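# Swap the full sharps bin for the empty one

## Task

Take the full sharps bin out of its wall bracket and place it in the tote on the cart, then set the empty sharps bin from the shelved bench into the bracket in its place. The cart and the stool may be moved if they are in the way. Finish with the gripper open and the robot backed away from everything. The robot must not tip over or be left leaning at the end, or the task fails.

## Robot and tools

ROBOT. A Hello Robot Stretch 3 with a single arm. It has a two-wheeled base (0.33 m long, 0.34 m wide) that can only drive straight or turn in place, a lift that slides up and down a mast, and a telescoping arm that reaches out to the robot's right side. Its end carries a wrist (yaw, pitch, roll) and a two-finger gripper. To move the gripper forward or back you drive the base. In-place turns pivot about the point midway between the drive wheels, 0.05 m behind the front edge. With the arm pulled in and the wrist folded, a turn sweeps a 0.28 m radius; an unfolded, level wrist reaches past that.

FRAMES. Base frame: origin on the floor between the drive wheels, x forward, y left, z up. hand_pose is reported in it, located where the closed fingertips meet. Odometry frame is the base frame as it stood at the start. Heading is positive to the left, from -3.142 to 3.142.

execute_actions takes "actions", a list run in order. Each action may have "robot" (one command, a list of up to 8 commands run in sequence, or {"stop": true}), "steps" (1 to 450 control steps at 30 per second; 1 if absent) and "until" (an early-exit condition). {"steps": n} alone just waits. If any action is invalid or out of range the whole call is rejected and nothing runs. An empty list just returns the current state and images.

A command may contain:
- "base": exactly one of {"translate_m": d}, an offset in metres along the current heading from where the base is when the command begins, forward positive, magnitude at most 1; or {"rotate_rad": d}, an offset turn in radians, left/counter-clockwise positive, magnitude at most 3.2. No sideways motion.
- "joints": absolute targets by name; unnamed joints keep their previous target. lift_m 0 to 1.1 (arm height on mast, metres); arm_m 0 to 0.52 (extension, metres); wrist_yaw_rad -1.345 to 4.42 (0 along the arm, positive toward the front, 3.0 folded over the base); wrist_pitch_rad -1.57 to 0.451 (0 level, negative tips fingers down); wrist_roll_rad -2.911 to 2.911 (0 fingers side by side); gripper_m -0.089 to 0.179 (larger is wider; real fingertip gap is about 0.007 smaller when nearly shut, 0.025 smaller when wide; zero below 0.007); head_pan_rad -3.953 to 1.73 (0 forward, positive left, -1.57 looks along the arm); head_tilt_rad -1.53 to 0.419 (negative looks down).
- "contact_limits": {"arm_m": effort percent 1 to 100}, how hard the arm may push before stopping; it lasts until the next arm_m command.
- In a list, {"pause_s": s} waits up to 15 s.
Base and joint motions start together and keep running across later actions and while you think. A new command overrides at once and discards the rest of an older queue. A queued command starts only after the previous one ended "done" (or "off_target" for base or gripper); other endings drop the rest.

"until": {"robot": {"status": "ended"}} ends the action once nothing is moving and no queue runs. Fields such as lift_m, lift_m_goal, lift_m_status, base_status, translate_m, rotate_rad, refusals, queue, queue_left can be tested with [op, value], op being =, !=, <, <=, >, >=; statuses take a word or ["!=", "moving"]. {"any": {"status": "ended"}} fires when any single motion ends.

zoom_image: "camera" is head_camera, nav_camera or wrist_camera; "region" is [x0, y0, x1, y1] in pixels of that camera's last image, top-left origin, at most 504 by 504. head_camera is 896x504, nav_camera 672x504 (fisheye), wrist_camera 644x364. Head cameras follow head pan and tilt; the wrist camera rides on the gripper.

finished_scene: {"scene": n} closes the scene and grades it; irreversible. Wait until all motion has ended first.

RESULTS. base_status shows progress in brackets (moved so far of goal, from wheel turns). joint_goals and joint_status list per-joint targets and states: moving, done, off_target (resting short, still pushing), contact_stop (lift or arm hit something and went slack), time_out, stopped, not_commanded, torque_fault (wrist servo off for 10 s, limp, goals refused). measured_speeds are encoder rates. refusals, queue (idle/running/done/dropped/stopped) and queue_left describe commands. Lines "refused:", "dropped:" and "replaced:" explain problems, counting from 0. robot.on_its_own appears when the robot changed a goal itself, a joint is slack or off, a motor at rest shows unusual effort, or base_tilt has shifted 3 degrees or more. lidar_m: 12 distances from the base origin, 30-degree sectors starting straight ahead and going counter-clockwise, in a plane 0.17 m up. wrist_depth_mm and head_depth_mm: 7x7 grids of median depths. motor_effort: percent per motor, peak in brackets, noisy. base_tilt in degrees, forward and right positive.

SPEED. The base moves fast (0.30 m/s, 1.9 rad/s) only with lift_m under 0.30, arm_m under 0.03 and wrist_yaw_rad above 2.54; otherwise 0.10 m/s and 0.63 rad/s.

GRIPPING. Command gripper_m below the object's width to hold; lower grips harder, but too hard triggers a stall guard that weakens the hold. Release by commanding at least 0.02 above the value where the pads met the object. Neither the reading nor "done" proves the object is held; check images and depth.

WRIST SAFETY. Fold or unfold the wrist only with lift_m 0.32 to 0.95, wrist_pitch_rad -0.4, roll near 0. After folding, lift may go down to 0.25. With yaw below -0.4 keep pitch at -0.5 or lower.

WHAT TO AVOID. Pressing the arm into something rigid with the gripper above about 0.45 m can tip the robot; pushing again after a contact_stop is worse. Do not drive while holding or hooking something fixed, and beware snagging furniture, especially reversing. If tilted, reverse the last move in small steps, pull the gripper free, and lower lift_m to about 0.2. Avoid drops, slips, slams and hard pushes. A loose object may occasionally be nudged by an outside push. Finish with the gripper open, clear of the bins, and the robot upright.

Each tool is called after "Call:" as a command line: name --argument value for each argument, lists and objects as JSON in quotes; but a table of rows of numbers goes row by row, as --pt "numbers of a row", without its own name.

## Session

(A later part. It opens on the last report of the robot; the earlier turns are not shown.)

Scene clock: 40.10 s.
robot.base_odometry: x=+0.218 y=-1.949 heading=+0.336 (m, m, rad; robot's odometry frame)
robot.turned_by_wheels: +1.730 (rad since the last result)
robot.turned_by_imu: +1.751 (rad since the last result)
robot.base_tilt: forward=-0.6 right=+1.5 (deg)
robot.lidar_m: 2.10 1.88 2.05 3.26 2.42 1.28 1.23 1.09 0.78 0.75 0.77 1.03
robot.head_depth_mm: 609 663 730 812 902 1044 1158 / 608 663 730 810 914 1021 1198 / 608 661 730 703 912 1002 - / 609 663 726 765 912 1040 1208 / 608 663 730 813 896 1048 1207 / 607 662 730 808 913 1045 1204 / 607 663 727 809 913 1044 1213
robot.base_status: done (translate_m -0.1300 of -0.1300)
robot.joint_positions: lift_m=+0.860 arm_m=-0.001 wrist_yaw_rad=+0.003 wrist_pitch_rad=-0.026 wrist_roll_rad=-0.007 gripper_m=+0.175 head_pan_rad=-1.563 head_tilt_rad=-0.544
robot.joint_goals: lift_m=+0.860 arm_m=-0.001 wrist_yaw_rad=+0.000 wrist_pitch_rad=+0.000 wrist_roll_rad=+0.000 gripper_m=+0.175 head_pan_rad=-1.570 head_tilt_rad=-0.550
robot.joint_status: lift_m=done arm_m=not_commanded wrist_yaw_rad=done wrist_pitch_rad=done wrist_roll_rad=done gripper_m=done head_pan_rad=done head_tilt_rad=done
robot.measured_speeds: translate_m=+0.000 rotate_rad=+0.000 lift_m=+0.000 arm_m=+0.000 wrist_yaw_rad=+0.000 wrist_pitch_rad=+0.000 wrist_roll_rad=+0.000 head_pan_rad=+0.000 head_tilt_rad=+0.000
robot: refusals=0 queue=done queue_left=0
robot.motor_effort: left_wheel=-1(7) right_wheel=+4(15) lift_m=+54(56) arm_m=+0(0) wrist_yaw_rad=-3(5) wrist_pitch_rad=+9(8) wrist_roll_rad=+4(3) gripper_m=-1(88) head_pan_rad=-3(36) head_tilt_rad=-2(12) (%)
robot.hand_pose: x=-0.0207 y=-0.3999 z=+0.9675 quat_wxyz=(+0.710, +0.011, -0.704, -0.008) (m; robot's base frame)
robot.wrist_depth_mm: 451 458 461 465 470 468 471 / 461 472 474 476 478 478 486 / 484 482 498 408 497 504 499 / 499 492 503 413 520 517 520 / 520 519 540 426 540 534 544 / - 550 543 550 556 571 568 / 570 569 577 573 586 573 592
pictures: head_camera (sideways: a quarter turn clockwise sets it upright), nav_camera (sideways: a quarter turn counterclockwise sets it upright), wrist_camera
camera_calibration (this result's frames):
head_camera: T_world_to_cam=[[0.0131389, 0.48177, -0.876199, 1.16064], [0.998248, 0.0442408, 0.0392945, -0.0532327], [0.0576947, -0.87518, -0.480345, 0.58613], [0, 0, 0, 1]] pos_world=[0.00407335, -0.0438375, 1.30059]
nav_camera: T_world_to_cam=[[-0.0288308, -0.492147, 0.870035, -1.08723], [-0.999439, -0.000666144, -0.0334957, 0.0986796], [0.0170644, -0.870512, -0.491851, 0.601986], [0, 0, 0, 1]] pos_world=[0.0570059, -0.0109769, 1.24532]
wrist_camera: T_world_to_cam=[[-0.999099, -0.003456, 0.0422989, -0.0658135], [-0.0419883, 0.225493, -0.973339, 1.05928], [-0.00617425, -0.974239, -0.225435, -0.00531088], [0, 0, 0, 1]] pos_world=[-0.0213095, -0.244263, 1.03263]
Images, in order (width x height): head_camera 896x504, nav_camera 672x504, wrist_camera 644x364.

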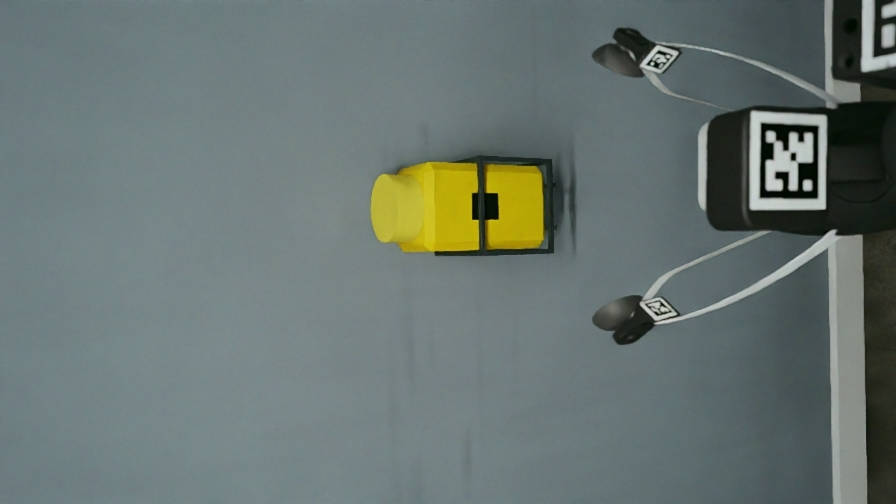

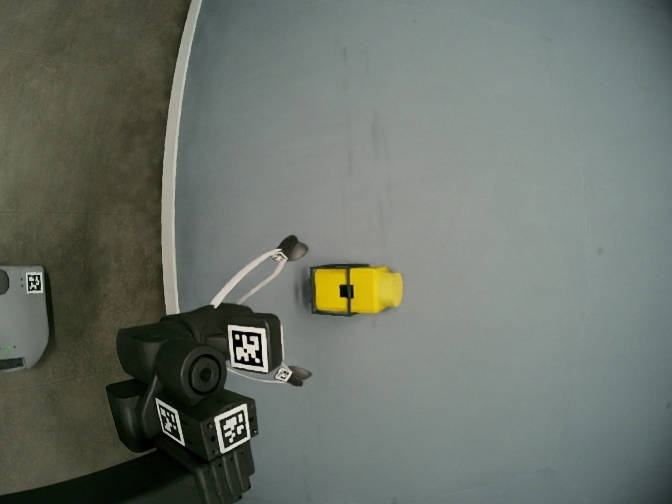

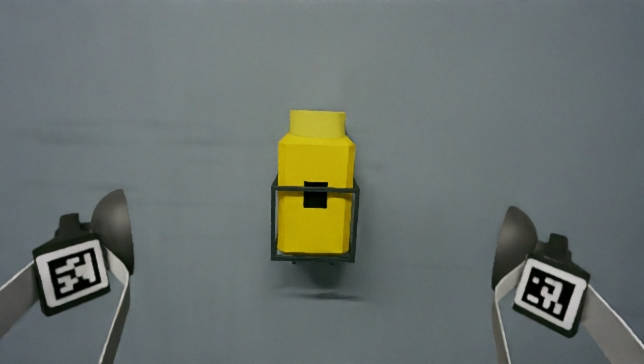

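Call:
execute_actions --actions '[{"robot":[{"base":{"rotate_rad":0.028},"joints":{"arm_m":0.1}},{"base":{"translate_m":-0.016},"joints":{"arm_m":0.2,"head_tilt_rad":-0.5}}],"steps":450,"until":{"robot":{"status":"ended"}}}]'

Scene clock: 45.47 s.
robot.base_odometry: x=+0.203 y=-1.954 heading=+0.364 (m, m, rad; robot's odometry frame)
robot.turned_by_wheels: +0.028 (rad since the last result)
robot.turned_by_imu: +0.027 (rad since the last result)
robot.base_tilt: forward=-0.5 right=+1.6 (deg)
robot.lidar_m: 2.11 1.89 2.14 3.26 2.33 1.26 1.22 1.07 0.78 0.75 0.78 1.06
robot.head_depth_mm: 604 654 717 788 - - 1145 / 605 658 716 789 - - 1132 / 606 658 718 701 - - 1145 / 610 660 721 764 893 998 1149 / 612 660 726 799 888 999 1146 / 613 665 727 799 900 1011 1159 / 614 665 727 803 897 1017 1166
robot.base_status: done (translate_m -0.0160 of -0.0160)
robot.joint_positions: lift_m=+0.860 arm_m=+0.200 wrist_yaw_rad=+0.002 wrist_pitch_rad=-0.025 wrist_roll_rad=-0.007 gripper_m=+0.175 head_pan_rad=-1.563 head_tilt_rad=-0.507
robot.joint_goals: lift_m=+0.860 arm_m=+0.200 wrist_yaw_rad=+0.000 wrist_pitch_rad=+0.000 wrist_roll_rad=+0.000 gripper_m=+0.175 head_pan_rad=-1.570 head_tilt_rad=-0.500
robot.joint_status: lift_m=done arm_m=done wrist_yaw_rad=done wrist_pitch_rad=done wrist_roll_rad=done gripper_m=done head_pan_rad=done head_tilt_rad=done
robot.measured_speeds: translate_m=+0.000 rotate_rad=+0.000 lift_m=+0.000 arm_m=+0.000 wrist_yaw_rad=+0.000 wrist_pitch_rad=+0.000 wrist_roll_rad=+0.000 head_pan_rad=+0.000 head_tilt_rad=+0.000
robot: refusals=0 queue=done queue_left=0
robot.motor_effort: left_wheel=-1(4) right_wheel=+4(10) lift_m=+55(55) arm_m=+3(4) wrist_yaw_rad=-2(3) wrist_pitch_rad=+9(9) wrist_roll_rad=+3(4) gripper_m=+0(1) head_pan_rad=-2(3) head_tilt_rad=+3(9) (%)
robot.hand_pose: x=-0.0210 y=-0.6003 z=+0.9678 quat_wxyz=(+0.710, +0.010, -0.704, -0.008) (m; robot's base frame)
robot.wrist_depth_mm: 276 276 275 277 280 275 280 / 286 288 287 288 289 287 285 / 297 299 303 215 296 300 297 / 309 307 304 210 308 311 306 / 321 323 318 216 320 320 322 / - 334 235 222 332 339 335 / 347 352 344 232 349 351 351
pictures: head_camera (sideways: a quarter turn clockwise sets it upright), nav_camera (sideways: a quarter turn counterclockwise sets it upright), wrist_camera
camera_calibration (this result's frames):
head_camera: T_world_to_cam=[[0.0134029, 0.449664, -0.893097, 1.18268], [0.998238, 0.0456116, 0.0379457, -0.0514785], [0.0577984, -0.892033, -0.44826, 0.54438], [0, 0, 0, 1]] pos_world=[0.00407213, -0.043855, 1.30222]
nav_camera: T_world_to_cam=[[-0.0290934, -0.460257, 0.887309, -1.10976], [-0.999429, -0.00185521, -0.033732, 0.0989887], [0.0171715, -0.887784, -0.45994, 0.560463], [0, 0, 0, 1]] pos_world=[0.0570214, -0.0130224, 1.24582]
wrist_camera: T_world_to_cam=[[-0.999134, -0.00243284, 0.0415484, -0.0654227], [-0.0410345, 0.224377, -0.973638, 1.10439], [-0.0069538, -0.974499, -0.224282, -0.201722], [0, 0, 0, 1]] pos_world=[-0.0214508, -0.444536, 1.03275]
Images, in order (width x height): head_camera 896x504, nav_camera 672x504, wrist_camera 644x364.

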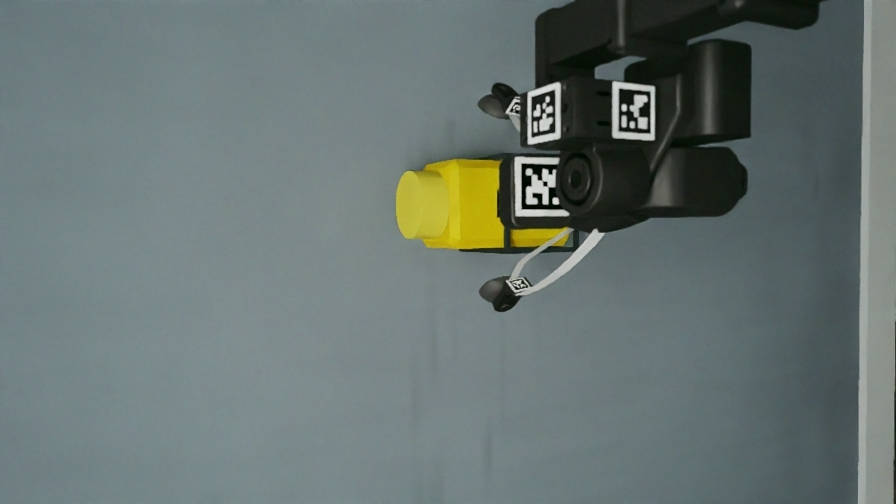

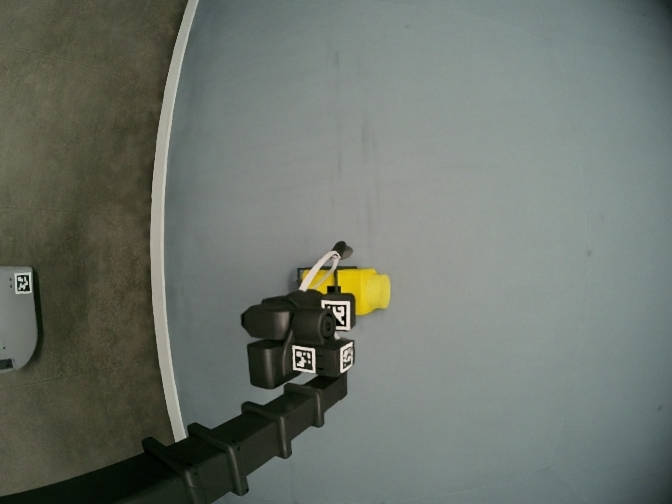

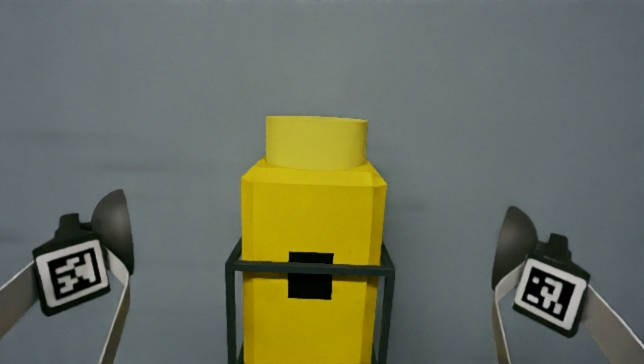

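Call:
execute_actions --actions '[{"robot":{"joints":{"arm_m":0.298}},"steps":450,"until":{"robot":{"status":"ended"}}},{"robot":{"joints":{"gripper_m":0.115}},"steps":100,"until":{"robot":{"status":"ended"}}}]'

Scene clock: 49.33 s.
robot.base_odometry: x=+0.203 y=-1.954 heading=+0.364 (m, m, rad; robot's odometry frame)
robot.turned_by_wheels: +0.000 (rad since the last result)
robot.turned_by_imu: -0.001 (rad since the last result)
robot.base_tilt: forward=-0.6 right=+1.6 (deg)
robot.lidar_m: 2.12 1.89 2.13 3.27 2.33 1.25 1.22 1.07 0.78 0.75 0.78 1.06
robot.head_depth_mm: 602 655 715 778 - 1015 1129 / 604 655 717 768 - 993 1134 / 607 657 718 747 - 996 1134 / 609 660 723 766 891 1002 1145 / 612 663 725 799 889 1003 1157 / 615 662 726 800 890 1003 1159 / 613 667 728 802 894 1017 1159
robot.base_status: done (translate_m -0.0160 of -0.0160)
robot.joint_positions: lift_m=+0.860 arm_m=+0.298 wrist_yaw_rad=+0.004 wrist_pitch_rad=-0.025 wrist_roll_rad=-0.007 gripper_m=+0.115 head_pan_rad=-1.563 head_tilt_rad=-0.507
robot.joint_goals: lift_m=+0.860 arm_m=+0.298 wrist_yaw_rad=+0.000 wrist_pitch_rad=+0.000 wrist_roll_rad=+0.000 gripper_m=+0.115 head_pan_rad=-1.570 head_tilt_rad=-0.500
robot.joint_status: lift_m=done arm_m=done wrist_yaw_rad=done wrist_pitch_rad=done wrist_roll_rad=done gripper_m=done head_pan_rad=done head_tilt_rad=done
robot.measured_speeds: translate_m=+0.000 rotate_rad=+0.000 lift_m=+0.000 arm_m=+0.000 wrist_yaw_rad=+0.000 wrist_pitch_rad=+0.000 wrist_roll_rad=+0.000 head_pan_rad=+0.000 head_tilt_rad=+0.000
robot: refusals=0 queue=done queue_left=0
robot.motor_effort: left_wheel=+0(2) right_wheel=+1(4) lift_m=+54(55) arm_m=+3(4) wrist_yaw_rad=-4(5) wrist_pitch_rad=+9(9) wrist_roll_rad=+3(3) gripper_m=-2(89) head_pan_rad=-2(3) head_tilt_rad=+3(3) (%)
robot.hand_pose: x=-0.0204 y=-0.6983 z=+0.9678 quat_wxyz=(+0.710, +0.011, -0.704, -0.008) (m; robot's base frame)
robot.wrist_depth_mm: 189 189 189 189 188 189 188 / 197 197 196 196 195 196 195 / 203 202 202 141 202 202 203 / 212 211 153 118 209 211 208 / 218 218 117 118 119 219 218 / 229 235 118 117 118 226 225 / - 238 123 122 125 237 238
pictures: head_camera (sideways: a quarter turn clockwise sets it upright), nav_camera (sideways: a quarter turn counterclockwise sets it upright), wrist_camera
camera_calibration (this result's frames):
head_camera: T_world_to_cam=[[0.0134055, 0.449614, -0.893122, 1.18271], [0.998239, 0.0456088, 0.0379436, -0.0514757], [0.0577941, -0.892058, -0.44821, 0.544315], [0, 0, 0, 1]] pos_world=[0.00407191, -0.043855, 1.30223]
nav_camera: T_world_to_cam=[[-0.0290961, -0.460207, 0.887335, -1.1098], [-0.999429, -0.0018521, -0.0337323, 0.0989891], [0.0171673, -0.88781, -0.459891, 0.560399], [0, 0, 0, 1]] pos_world=[0.0570213, -0.0130257, 1.24582]
wrist_camera: T_world_to_cam=[[-0.999127, -0.00465973, 0.0415084, -0.0666079], [-0.041496, 0.22419, -0.973662, 1.1263], [-0.00476877, -0.974534, -0.224188, -0.297282], [0, 0, 0, 1]] pos_world=[-0.0212302, -0.542528, 1.03276]
Images, in order (width x height): head_camera 896x504, nav_camera 672x504, wrist_camera 644x364.

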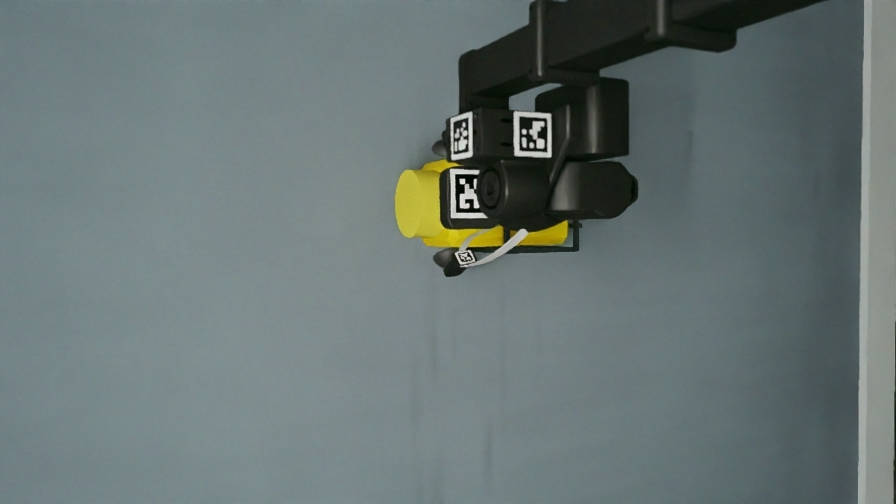

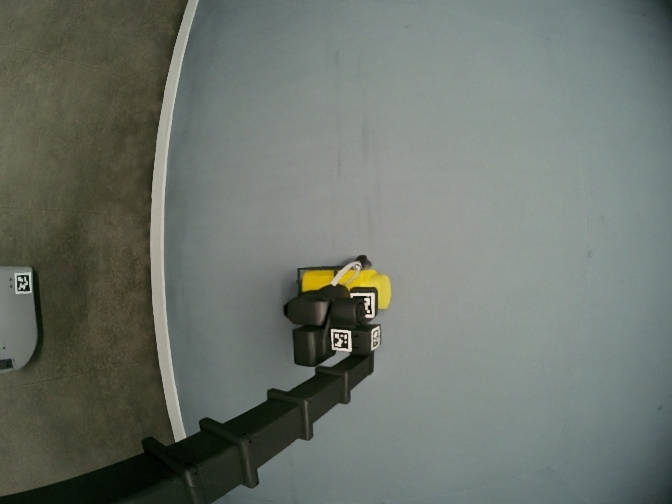

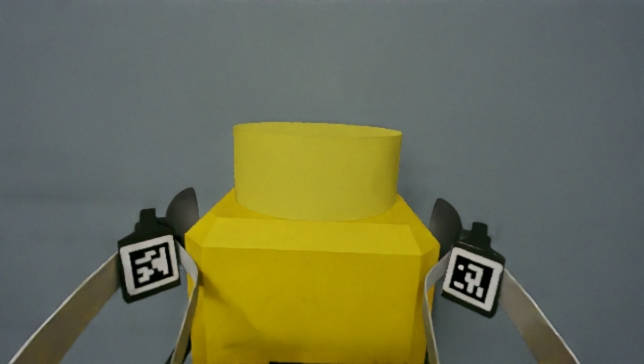

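Call:
execute_actions --actions '[{"robot":[{"joints":{"lift_m":0.846}},{"joints":{"gripper_m":0.03}}],"steps":200,"until":{"robot":{"status":"ended"}}}]'

Scene clock: 52.07 s.
robot.base_odometry: x=+0.203 y=-1.954 heading=+0.364 (m, m, rad; robot's odometry frame)
robot.turned_by_wheels: +0.000 (rad since the last result)
robot.turned_by_imu: -0.001 (rad since the last result)
robot.base_tilt: forward=-0.6 right=+1.6 (deg)
robot.lidar_m: 2.11 1.89 2.13 3.25 2.33 1.25 1.21 1.07 0.78 0.75 0.78 1.05
robot.head_depth_mm: 603 654 713 784 - 998 1137 / 603 657 715 777 - 987 1128 / 607 658 718 700 - 996 1143 / 608 658 722 764 883 1002 1146 / 610 663 725 798 886 999 1151 / 611 666 727 800 892 1009 1155 / 615 667 729 802 899 1014 1166
robot.base_status: done (translate_m -0.0160 of -0.0160)
robot.joint_positions: lift_m=+0.846 arm_m=+0.298 wrist_yaw_rad=+0.004 wrist_pitch_rad=-0.024 wrist_roll_rad=-0.007 gripper_m=+0.032 head_pan_rad=-1.563 head_tilt_rad=-0.507
robot.joint_goals: lift_m=+0.846 arm_m=+0.298 wrist_yaw_rad=+0.000 wrist_pitch_rad=+0.000 wrist_roll_rad=+0.000 gripper_m=+0.030 head_pan_rad=-1.570 head_tilt_rad=-0.500
robot.joint_status: lift_m=done arm_m=done wrist_yaw_rad=done wrist_pitch_rad=done wrist_roll_rad=done gripper_m=done head_pan_rad=done head_tilt_rad=done
robot.measured_speeds: translate_m=+0.000 rotate_rad=+0.000 lift_m=+0.000 arm_m=+0.000 wrist_yaw_rad=+0.000 wrist_pitch_rad=+0.000 wrist_roll_rad=+0.000 head_pan_rad=+0.000 head_tilt_rad=+0.000
robot: refusals=0 queue=done queue_left=0
robot.motor_effort: left_wheel=-1(0) right_wheel=+1(1) lift_m=+24(59) arm_m=+4(3) wrist_yaw_rad=-5(5) wrist_pitch_rad=+9(9) wrist_roll_rad=+3(3) gripper_m=-55(99) head_pan_rad=-2(3) head_tilt_rad=+3(3) (%)
robot.hand_pose: x=-0.0204 y=-0.6983 z=+0.9549 quat_wxyz=(+0.710, +0.010, -0.704, -0.007) (m; robot's base frame)
robot.wrist_depth_mm: 190 189 189 190 189 188 188 / 196 196 196 194 195 195 195 / 203 203 199 115 201 203 201 / 212 210 120 117 143 209 209 / 222 218 114 114 115 219 217 / 228 233 119 119 120 225 227 / - 234 123 123 125 238 237
pictures: head_camera (sideways: a quarter turn clockwise sets it upright), nav_camera (sideways: a quarter turn counterclockwise sets it upright), wrist_camera
camera_calibration (this result's frames):
head_camera: T_world_to_cam=[[0.0134055, 0.449614, -0.893122, 1.18271], [0.998239, 0.0456088, 0.0379436, -0.0514757], [0.0577941, -0.892058, -0.448211, 0.544316], [0, 0, 0, 1]] pos_world=[0.00407191, -0.043855, 1.30223]
nav_camera: T_world_to_cam=[[-0.0290961, -0.460207, 0.887335, -1.1098], [-0.999429, -0.00185209, -0.0337323, 0.0989891], [0.0171673, -0.88781, -0.459891, 0.560399], [0, 0, 0, 1]] pos_world=[0.0570213, -0.0130257, 1.24582]
wrist_camera: T_world_to_cam=[[-0.999127, -0.00463414, 0.0415107, -0.0660563], [-0.0414962, 0.223439, -0.973834, 1.11342], [-0.00476222, -0.974707, -0.223436, -0.301028], [0, 0, 0, 1]] pos_world=[-0.0212296, -0.542501, 1.01977]
Images, in order (width x height): head_camera 896x504, nav_camera 672x504, wrist_camera 644x364.

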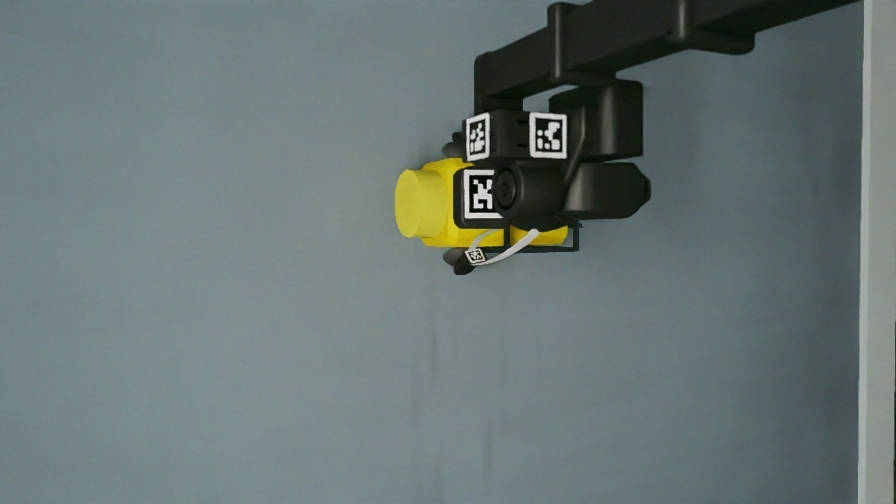

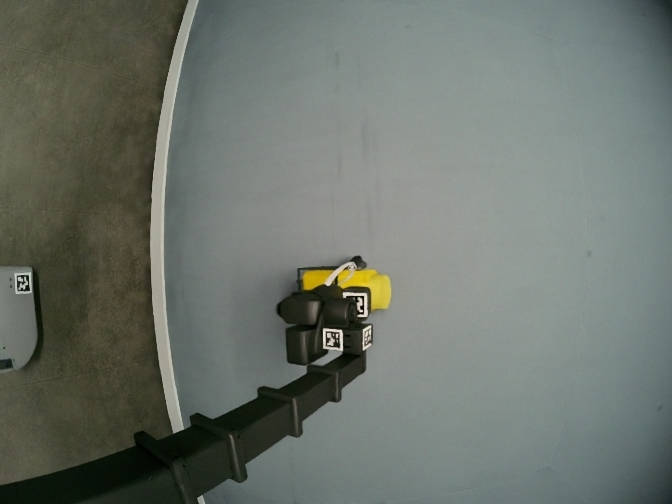

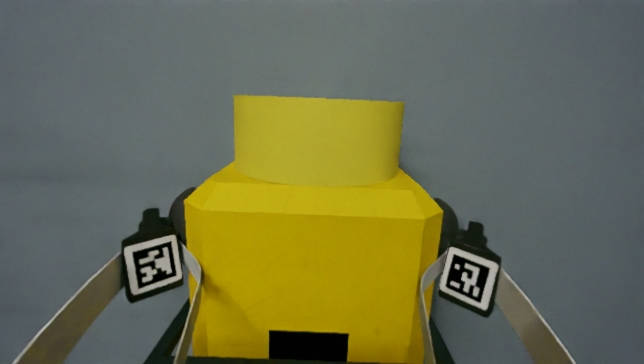

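Call:
execute_actions --actions '[{"robot":{"joints":{"lift_m":0.89}},"steps":200,"until":{"robot":{"status":"ended"}}}]'

Scene clock: 53.63 s.
robot.base_odometry: x=+0.203 y=-1.954 heading=+0.364 (m, m, rad; robot's odometry frame)
robot.turned_by_wheels: +0.000 (rad since the last result)
robot.turned_by_imu: +0.000 (rad since the last result)
robot.base_tilt: forward=-0.6 right=+1.7 (deg)
robot.lidar_m: 2.11 1.89 2.13 3.24 2.33 1.25 1.22 1.07 0.78 0.75 0.77 1.06
robot.head_depth_mm: 602 655 717 763 - 998 1125 / 605 657 714 762 919 986 1133 / 608 658 710 - 923 993 1144 / 609 662 720 766 883 997 1147 / 609 663 725 795 888 1001 1156 / 612 664 726 799 893 1005 1153 / 614 665 728 805 893 1014 1158
robot.base_status: done (translate_m -0.0160 of -0.0160)
robot.joint_positions: lift_m=+0.889 arm_m=+0.298 wrist_yaw_rad=+0.004 wrist_pitch_rad=-0.047 wrist_roll_rad=-0.004 gripper_m=+0.039 head_pan_rad=-1.563 head_tilt_rad=-0.507
robot.joint_goals: lift_m=+0.890 arm_m=+0.298 wrist_yaw_rad=+0.000 wrist_pitch_rad=+0.000 wrist_roll_rad=+0.000 gripper_m=+0.038 head_pan_rad=-1.570 head_tilt_rad=-0.500
robot.joint_status: lift_m=done arm_m=done wrist_yaw_rad=done wrist_pitch_rad=done wrist_roll_rad=done gripper_m=done head_pan_rad=done head_tilt_rad=done
robot.measured_speeds: translate_m=+0.000 rotate_rad=+0.000 lift_m=+0.000 arm_m=+0.000 wrist_yaw_rad=+0.000 wrist_pitch_rad=+0.000 wrist_roll_rad=+0.000 head_pan_rad=+0.000 head_tilt_rad=+0.000
robot: refusals=0 queue=done queue_left=0
robot.on_its_own: gripper_m is held at +0.038, not at your +0.030, by its stall guard, which is still easing
robot.motor_effort: left_wheel=+1(0) right_wheel=+0(1) lift_m=+57(56) arm_m=+4(3) wrist_yaw_rad=-5(5) wrist_pitch_rad=+17(18) wrist_roll_rad=+2(3) gripper_m=-33(43) head_pan_rad=-2(3) head_tilt_rad=+3(3) (%)
robot.hand_pose: x=-0.0204 y=-0.6975 z=+0.9919 quat_wxyz=(+0.709, +0.019, -0.705, -0.016) (m; robot's base frame)
robot.wrist_depth_mm: 188 187 187 187 188 186 186 / 196 195 195 195 194 194 193 / 204 203 199 119 201 202 201 / 211 211 122 121 206 211 211 / 220 218 117 116 117 219 220 / 233 234 120 120 121 229 229 / - 246 124 123 125 240 237
pictures: head_camera (sideways: a quarter turn clockwise sets it upright), nav_camera (sideways: a quarter turn counterclockwise sets it upright), wrist_camera
camera_calibration (this result's frames):
head_camera: T_world_to_cam=[[0.0134055, 0.449614, -0.893122, 1.18271], [0.998239, 0.0456088, 0.0379436, -0.0514757], [0.0577941, -0.892058, -0.448211, 0.544316], [0, 0, 0, 1]] pos_world=[0.00407191, -0.043855, 1.30223]
nav_camera: T_world_to_cam=[[-0.0290961, -0.460207, 0.887335, -1.1098], [-0.999429, -0.00185209, -0.0337323, 0.0989891], [0.0171673, -0.88781, -0.459891, 0.560399], [0, 0, 0, 1]] pos_world=[0.0570213, -0.0130257, 1.24582]
wrist_camera: T_world_to_cam=[[-0.999212, -0.00554832, 0.0392923, -0.0660189], [-0.0394483, 0.246218, -0.968411, 1.15983], [-0.00430144, -0.969199, -0.246243, -0.265546], [0, 0, 0, 1]] pos_world=[-0.0213559, -0.543304, 1.0604]
Images, in order (width x height): head_camera 896x504, nav_camera 672x504, wrist_camera 644x364.

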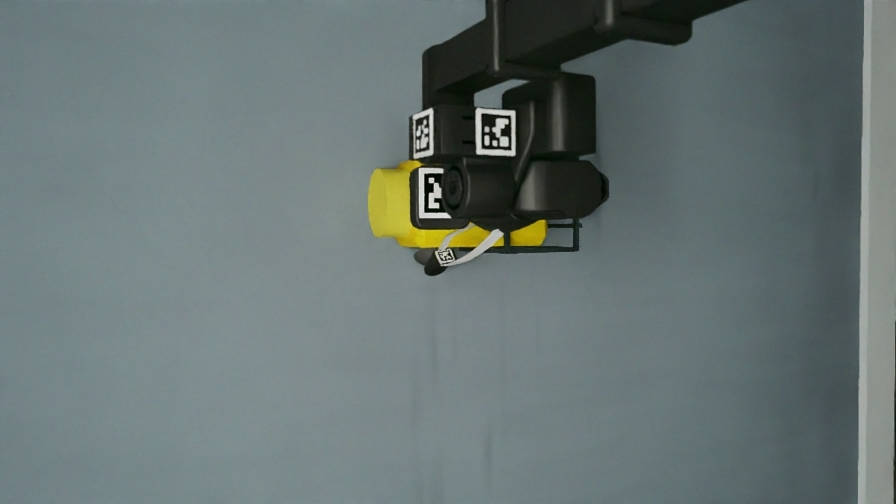

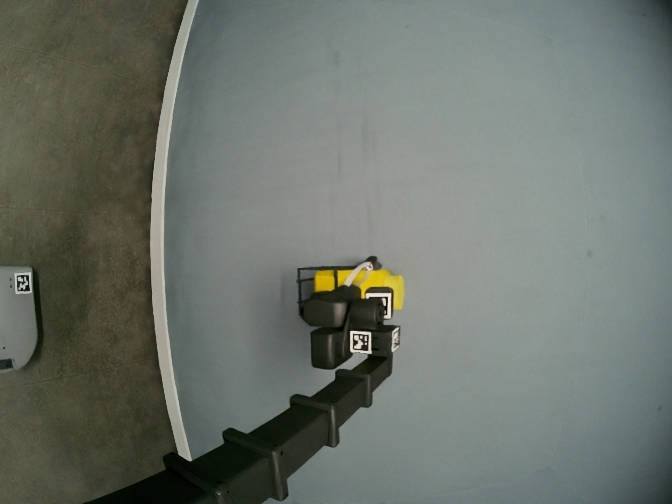

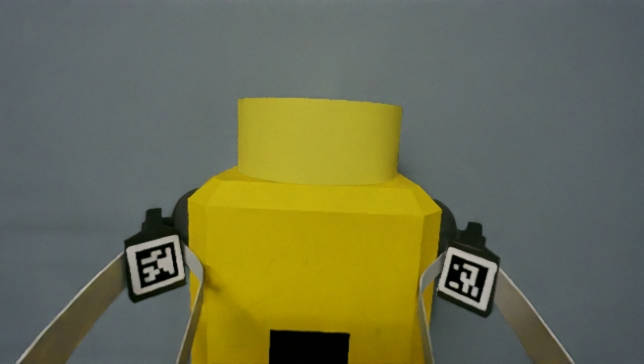

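Call:
execute_actions --actions '[{"steps":30}]'

Scene clock: 55.37 s.
robot.base_odometry: x=+0.203 y=-1.954 heading=+0.364 (m, m, rad; robot's odometry frame)
robot.turned_by_wheels: +0.000 (rad since the last result)
robot.turned_by_imu: +0.000 (rad since the last result)
robot.base_tilt: forward=-0.6 right=+1.6 (deg)
robot.lidar_m: 2.11 1.89 2.14 3.26 2.33 1.25 1.21 1.06 0.78 0.75 0.77 1.06
robot.head_depth_mm: 604 653 717 765 - 1001 1125 / 607 655 714 761 916 989 1139 / 606 658 710 - 919 990 1143 / 609 661 720 765 889 999 1146 / 611 661 725 801 886 1007 1147 / 612 662 726 800 891 1010 1160 / 614 668 729 804 895 1011 1158
robot.base_status: done (translate_m -0.0160 of -0.0160)
robot.joint_positions: lift_m=+0.889 arm_m=+0.298 wrist_yaw_rad=+0.004 wrist_pitch_rad=-0.047 wrist_roll_rad=-0.004 gripper_m=+0.047 head_pan_rad=-1.563 head_tilt_rad=-0.507
robot.joint_goals: lift_m=+0.890 arm_m=+0.298 wrist_yaw_rad=+0.000 wrist_pitch_rad=+0.000 wrist_roll_rad=+0.000 gripper_m=+0.045 head_pan_rad=-1.570 head_tilt_rad=-0.500
robot.joint_status: lift_m=done arm_m=done wrist_yaw_rad=done wrist_pitch_rad=done wrist_roll_rad=done gripper_m=done head_pan_rad=done head_tilt_rad=done
robot.measured_speeds: translate_m=+0.000 rotate_rad=+0.000 lift_m=+0.000 arm_m=+0.000 wrist_yaw_rad=+0.000 wrist_pitch_rad=+0.000 wrist_roll_rad=+0.000 head_pan_rad=+0.000 head_tilt_rad=+0.000
robot: refusals=0 queue=done queue_left=0
robot.on_its_own: gripper_m is held at +0.045, not at your +0.030, by its stall guard, which is still easing
robot.motor_effort: left_wheel=+0(0) right_wheel=+0(0) lift_m=+58(57) arm_m=+4(3) wrist_yaw_rad=-5(5) wrist_pitch_rad=+17(17) wrist_roll_rad=+2(2) gripper_m=-30(32) head_pan_rad=-2(2) head_tilt_rad=+3(3) (%)
robot.hand_pose: x=-0.0204 y=-0.6975 z=+0.9919 quat_wxyz=(+0.709, +0.019, -0.705, -0.016) (m; robot's base frame)
robot.wrist_depth_mm: 189 188 188 188 188 187 186 / 195 194 194 195 194 195 193 / 204 201 199 119 202 202 201 / 212 212 123 121 208 209 213 / 221 219 117 116 117 218 219 / 232 236 121 120 120 226 231 / - 242 123 123 125 240 243
pictures: head_camera (sideways: a quarter turn clockwise sets it upright), nav_camera (sideways: a quarter turn counterclockwise sets it upright), wrist_camera
camera_calibration (this result's frames):
head_camera: T_world_to_cam=[[0.0134055, 0.449614, -0.893122, 1.18271], [0.998239, 0.0456087, 0.0379436, -0.0514757], [0.0577941, -0.892058, -0.448211, 0.544316], [0, 0, 0, 1]] pos_world=[0.00407191, -0.043855, 1.30223]
nav_camera: T_world_to_cam=[[-0.0290961, -0.460207, 0.887335, -1.1098], [-0.999429, -0.00185209, -0.0337323, 0.0989891], [0.0171673, -0.88781, -0.459891, 0.560399], [0, 0, 0, 1]] pos_world=[0.0570213, -0.0130257, 1.24582]
wrist_camera: T_world_to_cam=[[-0.999212, -0.00554831, 0.0392922, -0.0660187], [-0.0394482, 0.246218, -0.968411, 1.15983], [-0.00430142, -0.969198, -0.246243, -0.265546], [0, 0, 0, 1]] pos_world=[-0.0213559, -0.543304, 1.0604]
Images, in order (width x height): head_camera 896x504, nav_camera 672x504, wrist_camera 644x364.

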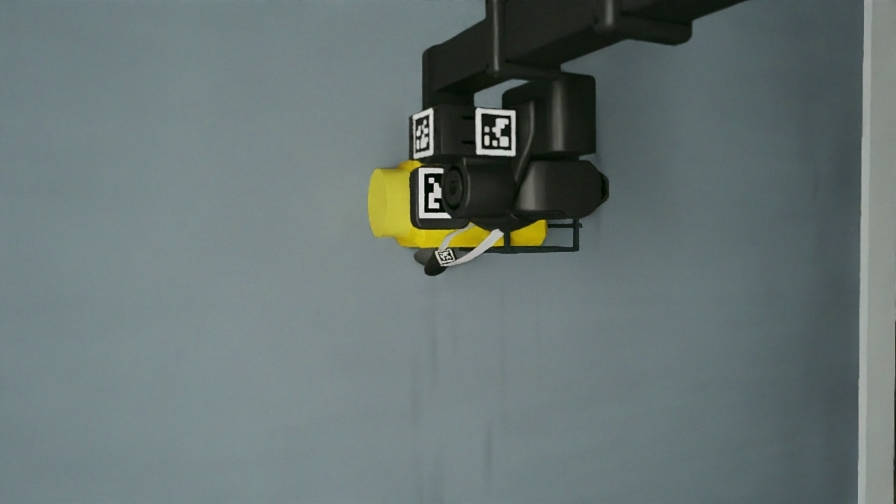

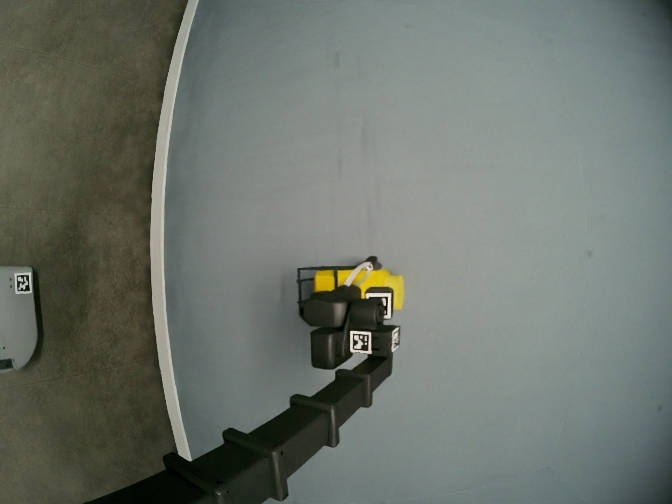

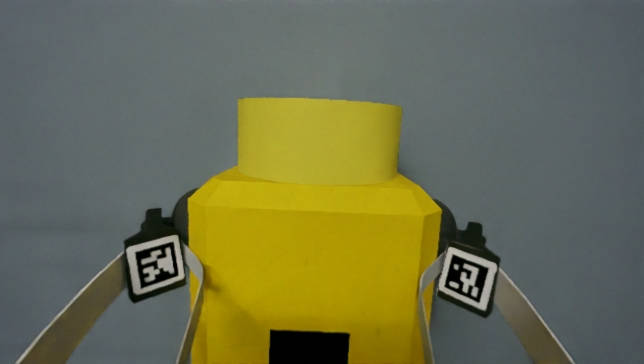

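Call:
execute_actions --actions '[{"robot":{"joints":{"gripper_m":0.055}},"steps":30}]'

Scene clock: 56.90 s.
robot.base_odometry: x=+0.203 y=-1.954 heading=+0.364 (m, m, rad; robot's odometry frame)
robot.turned_by_wheels: +0.000 (rad since the last result)
robot.turned_by_imu: +0.000 (rad since the last result)
robot.base_tilt: forward=-0.6 right=+1.6 (deg)
robot.lidar_m: 2.12 1.89 2.13 3.27 2.33 1.26 1.22 1.06 0.78 0.75 0.78 1.06
robot.head_depth_mm: 603 655 714 765 - 1004 1125 / 606 658 714 765 913 992 1134 / 607 657 711 - 921 990 1138 / 607 658 720 768 883 1003 1146 / 611 661 723 799 891 1002 1150 / 613 662 725 800 895 1010 1158 / 613 666 729 803 898 1017 1161
robot.base_status: done (translate_m -0.0160 of -0.0160)
robot.joint_positions: lift_m=+0.889 arm_m=+0.298 wrist_yaw_rad=+0.004 wrist_pitch_rad=-0.047 wrist_roll_rad=-0.004 gripper_m=+0.060 head_pan_rad=-1.563 head_tilt_rad=-0.507
robot.joint_goals: lift_m=+0.890 arm_m=+0.298 wrist_yaw_rad=+0.000 wrist_pitch_rad=+0.000 wrist_roll_rad=+0.000 gripper_m=+0.058 head_pan_rad=-1.570 head_tilt_rad=-0.500
robot.joint_status: lift_m=done arm_m=done wrist_yaw_rad=done wrist_pitch_rad=done wrist_roll_rad=done gripper_m=done head_pan_rad=done head_tilt_rad=done
robot.measured_speeds: translate_m=+0.000 rotate_rad=+0.000 lift_m=+0.000 arm_m=+0.000 wrist_yaw_rad=+0.000 wrist_pitch_rad=+0.000 wrist_roll_rad=+0.000 head_pan_rad=+0.000 head_tilt_rad=+0.000
robot: refusals=0 queue=done queue_left=0
robot.motor_effort: left_wheel=+0(0) right_wheel=+0(0) lift_m=+58(58) arm_m=+3(3) wrist_yaw_rad=-5(5) wrist_pitch_rad=+17(17) wrist_roll_rad=+2(2) gripper_m=-22(29) head_pan_rad=-2(3) head_tilt_rad=+3(3) (%)
robot.hand_pose: x=-0.0204 y=-0.6975 z=+0.9919 quat_wxyz=(+0.709, +0.019, -0.705, -0.016) (m; robot's base frame)
robot.wrist_depth_mm: 187 188 188 187 188 188 187 / 195 196 195 194 195 194 194 / 204 204 201 119 202 201 202 / 211 212 123 121 208 211 211 / 222 219 117 116 117 219 219 / 233 235 120 119 121 229 229 / - 242 123 123 125 242 241
pictures: head_camera (sideways: a quarter turn clockwise sets it upright), nav_camera (sideways: a quarter turn counterclockwise sets it upright), wrist_camera
camera_calibration (this result's frames):
head_camera: T_world_to_cam=[[0.0134055, 0.449614, -0.893122, 1.18271], [0.998239, 0.0456087, 0.0379436, -0.0514757], [0.0577941, -0.892058, -0.448211, 0.544316], [0, 0, 0, 1]] pos_world=[0.00407191, -0.043855, 1.30223]
nav_camera: T_world_to_cam=[[-0.0290961, -0.460207, 0.887335, -1.1098], [-0.999429, -0.00185209, -0.0337323, 0.0989891], [0.0171673, -0.88781, -0.459891, 0.560399], [0, 0, 0, 1]] pos_world=[0.0570213, -0.0130257, 1.24582]
wrist_camera: T_world_to_cam=[[-0.999212, -0.00554824, 0.0392922, -0.0660187], [-0.0394481, 0.246218, -0.968411, 1.15983], [-0.00430148, -0.969198, -0.246243, -0.265546], [0, 0, 0, 1]] pos_world=[-0.0213559, -0.543304, 1.0604]
Images, in order (width x height): head_camera 896x504, nav_camera 672x504, wrist_camera 644x364.

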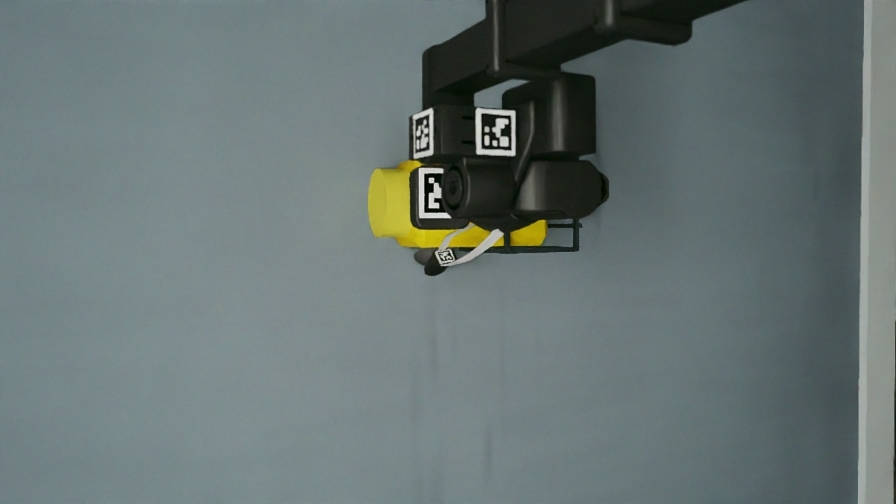

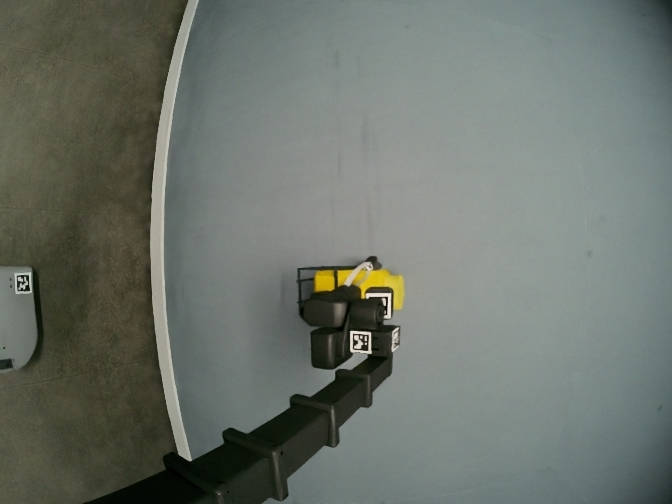

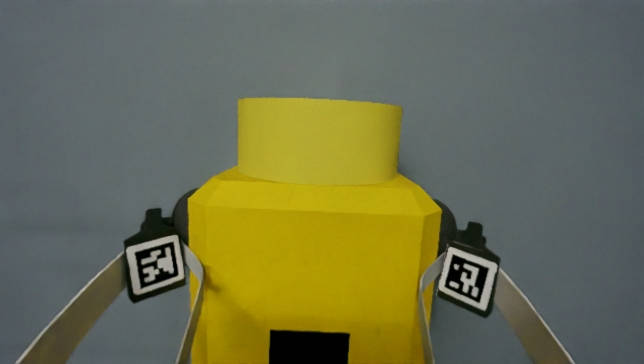

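Still easing (goal 0.058). Check where it settles.

Call:
execute_actions --actions '[{"steps":20}]'

Scene clock: 57.80 s.
robot.base_odometry: x=+0.203 y=-1.954 heading=+0.364 (m, m, rad; robot's odometry frame)
robot.turned_by_wheels: +0.000 (rad since the last result)
robot.turned_by_imu: +0.000 (rad since the last result)
robot.base_tilt: forward=-0.6 right=+1.6 (deg)
robot.lidar_m: 2.12 1.89 2.14 3.27 2.33 1.25 1.22 1.07 0.78 0.75 0.78 1.06
robot.head_depth_mm: 602 654 712 765 - 1003 1132 / 604 657 715 760 916 990 1134 / 607 658 710 - 921 996 1138 / 610 660 722 767 887 1003 1147 / 611 660 722 798 886 1005 1158 / 613 664 726 799 891 1008 1155 / 614 666 728 804 895 1014 1172
robot.base_status: done (translate_m -0.0160 of -0.0160)
robot.joint_positions: lift_m=+0.889 arm_m=+0.298 wrist_yaw_rad=+0.004 wrist_pitch_rad=-0.047 wrist_roll_rad=-0.004 gripper_m=+0.063 head_pan_rad=-1.563 head_tilt_rad=-0.507
robot.joint_goals: lift_m=+0.890 arm_m=+0.298 wrist_yaw_rad=+0.000 wrist_pitch_rad=+0.000 wrist_roll_rad=+0.000 gripper_m=+0.062 head_pan_rad=-1.570 head_tilt_rad=-0.500
robot.joint_status: lift_m=done arm_m=done wrist_yaw_rad=done wrist_pitch_rad=done wrist_roll_rad=done gripper_m=done head_pan_rad=done head_tilt_rad=done
robot.measured_speeds: translate_m=+0.000 rotate_rad=+0.000 lift_m=+0.000 arm_m=+0.000 wrist_yaw_rad=+0.000 wrist_pitch_rad=+0.000 wrist_roll_rad=+0.000 head_pan_rad=+0.000 head_tilt_rad=+0.000
robot: refusals=0 queue=done queue_left=0
robot.on_its_own: gripper_m is held at +0.062, not at your +0.055, by its stall guard, which is still easing
robot.motor_effort: left_wheel=+0(1) right_wheel=+0(0) lift_m=+57(57) arm_m=+3(3) wrist_yaw_rad=-5(4) wrist_pitch_rad=+17(17) wrist_roll_rad=+2(2) gripper_m=-23(24) head_pan_rad=-3(3) head_tilt_rad=+3(3) (%)
robot.hand_pose: x=-0.0204 y=-0.6975 z=+0.9919 quat_wxyz=(+0.709, +0.019, -0.705, -0.016) (m; robot's base frame)
robot.wrist_depth_mm: 188 188 186 188 187 187 186 / 196 196 194 194 196 195 195 / 204 202 200 119 200 203 202 / 212 211 122 120 208 211 210 / 221 220 117 116 117 219 219 / 228 237 121 120 120 228 231 / - 243 124 122 125 241 239
pictures: head_camera (sideways: a quarter turn clockwise sets it upright), nav_camera (sideways: a quarter turn counterclockwise sets it upright), wrist_camera
camera_calibration (this result's frames):
head_camera: T_world_to_cam=[[0.0134055, 0.449614, -0.893122, 1.18271], [0.998239, 0.0456087, 0.0379436, -0.0514757], [0.0577941, -0.892058, -0.448211, 0.544316], [0, 0, 0, 1]] pos_world=[0.00407191, -0.043855, 1.30223]
nav_camera: T_world_to_cam=[[-0.0290961, -0.460207, 0.887335, -1.1098], [-0.999429, -0.00185209, -0.0337323, 0.0989891], [0.0171673, -0.88781, -0.459891, 0.560399], [0, 0, 0, 1]] pos_world=[0.0570213, -0.0130257, 1.24582]
wrist_camera: T_world_to_cam=[[-0.999212, -0.00554815, 0.0392922, -0.0660187], [-0.0394482, 0.246218, -0.968411, 1.15983], [-0.00430158, -0.969198, -0.246243, -0.265546], [0, 0, 0, 1]] pos_world=[-0.0213559, -0.543304, 1.0604]
Images, in order (width x height): head_camera 896x504, nav_camera 672x504, wrist_camera 644x364.

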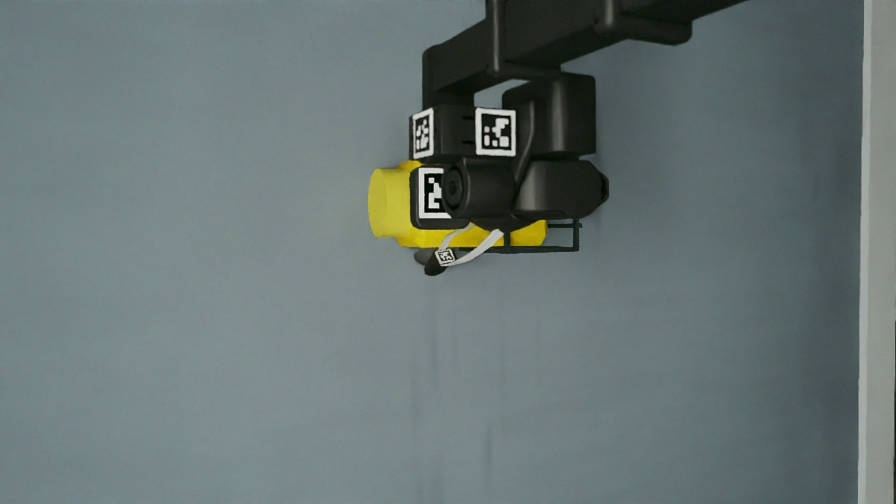

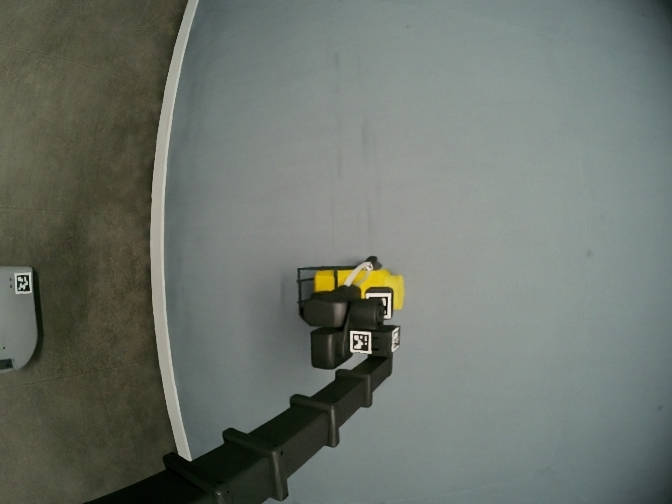

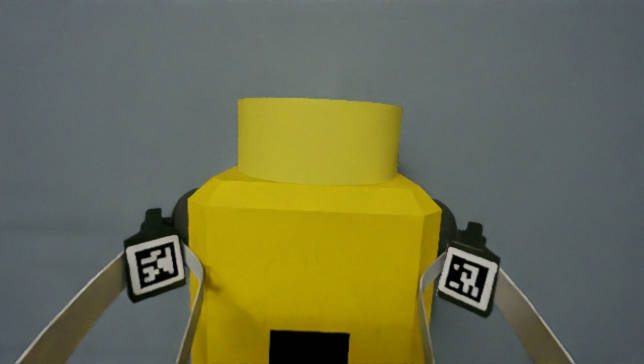

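Call:
execute_actions --actions '[]'

Scene clock: 59.80 s.
robot.base_odometry: x=+0.203 y=-1.954 heading=+0.364 (m, m, rad; robot's odometry frame)
robot.turned_by_wheels: +0.000 (rad since the last result)
robot.turned_by_imu: +0.000 (rad since the last result)
robot.base_tilt: forward=-0.6 right=+1.6 (deg)
robot.lidar_m: 2.11 1.89 2.14 3.25 2.34 1.26 1.21 1.07 0.78 0.75 0.78 1.06
robot.head_depth_mm: 604 653 716 765 - 1004 1125 / 605 654 716 762 917 987 1132 / 608 658 711 - 918 993 1143 / 609 659 718 765 883 997 1154 / 609 661 727 801 891 1005 1153 / 612 663 725 798 893 1007 1160 / 613 665 729 802 894 1010 1158
robot.base_status: done (translate_m -0.0160 of -0.0160)
robot.joint_positions: lift_m=+0.889 arm_m=+0.298 wrist_yaw_rad=+0.004 wrist_pitch_rad=-0.047 wrist_roll_rad=-0.004 gripper_m=+0.066 head_pan_rad=-1.563 head_tilt_rad=-0.507
robot.joint_goals: lift_m=+0.890 arm_m=+0.298 wrist_yaw_rad=+0.000 wrist_pitch_rad=+0.000 wrist_roll_rad=+0.000 gripper_m=+0.065 head_pan_rad=-1.570 head_tilt_rad=-0.500
robot.joint_status: lift_m=done arm_m=done wrist_yaw_rad=done wrist_pitch_rad=done wrist_roll_rad=done gripper_m=done head_pan_rad=done head_tilt_rad=done
robot.measured_speeds: translate_m=+0.000 rotate_rad=+0.000 lift_m=+0.000 arm_m=+0.000 wrist_yaw_rad=+0.000 wrist_pitch_rad=+0.000 wrist_roll_rad=+0.000 head_pan_rad=+0.000 head_tilt_rad=+0.000
robot: refusals=0 queue=done queue_left=0
robot.on_its_own: gripper_m is held at +0.065, not at your +0.055, by its stall guard, which is not easing now
robot.motor_effort: left_wheel=+0(1) right_wheel=+0(0) lift_m=+57(57) arm_m=+3(3) wrist_yaw_rad=-5(5) wrist_pitch_rad=+17(17) wrist_roll_rad=+2(2) gripper_m=-22(23) head_pan_rad=-3(3) head_tilt_rad=+3(3) (%)
robot.hand_pose: x=-0.0204 y=-0.6975 z=+0.9919 quat_wxyz=(+0.709, +0.019, -0.705, -0.016) (m; robot's base frame)
robot.wrist_depth_mm: 189 189 188 188 187 187 186 / 195 194 195 194 195 194 195 / 201 204 199 119 201 202 202 / 212 213 123 121 207 209 210 / 220 221 117 116 117 222 219 / 233 235 120 120 120 230 230 / - 242 123 123 125 242 240
pictures: head_camera (sideways: a quarter turn clockwise sets it upright), nav_camera (sideways: a quarter turn counterclockwise sets it upright), wrist_camera
camera_calibration (this result's frames):
head_camera: T_world_to_cam=[[0.0134055, 0.449614, -0.893122, 1.18271], [0.998239, 0.0456088, 0.0379436, -0.0514757], [0.0577941, -0.892058, -0.44821, 0.544315], [0, 0, 0, 1]] pos_world=[0.00407191, -0.043855, 1.30223]
nav_camera: T_world_to_cam=[[-0.0290961, -0.460207, 0.887335, -1.1098], [-0.999429, -0.0018521, -0.0337323, 0.0989891], [0.0171673, -0.88781, -0.459891, 0.560399], [0, 0, 0, 1]] pos_world=[0.0570213, -0.0130257, 1.24582]
wrist_camera: T_world_to_cam=[[-0.999212, -0.00554848, 0.0392921, -0.0660187], [-0.0394481, 0.246218, -0.968411, 1.15983], [-0.00430124, -0.969198, -0.246243, -0.265546], [0, 0, 0, 1]] pos_world=[-0.0213559, -0.543304, 1.0604]
Images, in order (width x height): head_camera 896x504, nav_camera 672x504, wrist_camera 644x364.

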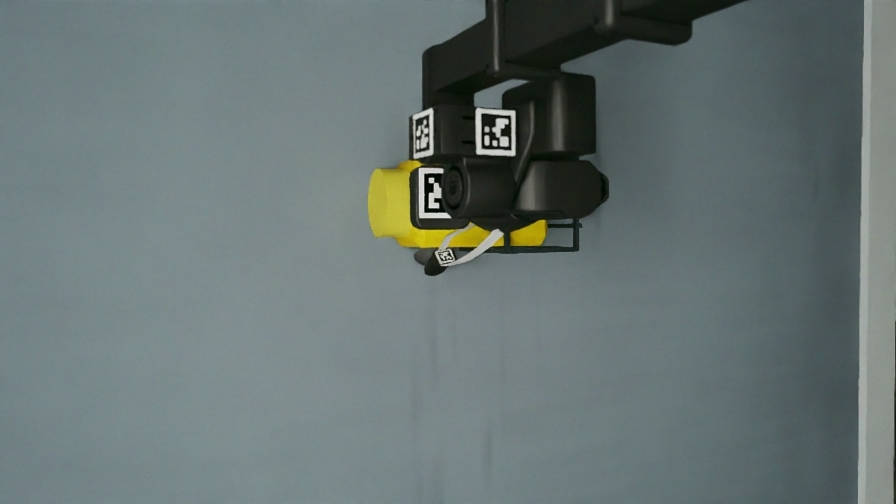

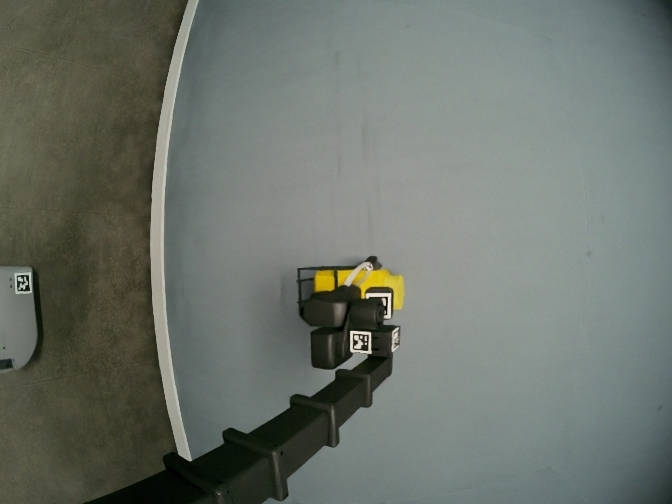

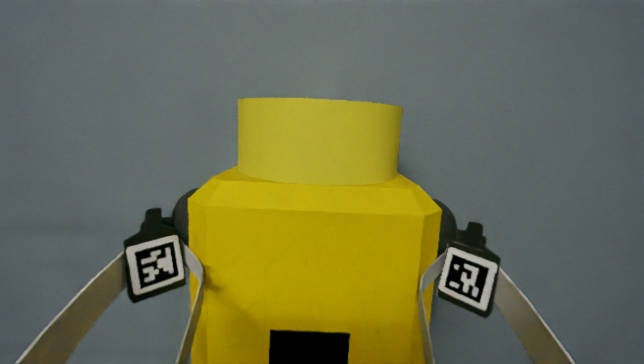

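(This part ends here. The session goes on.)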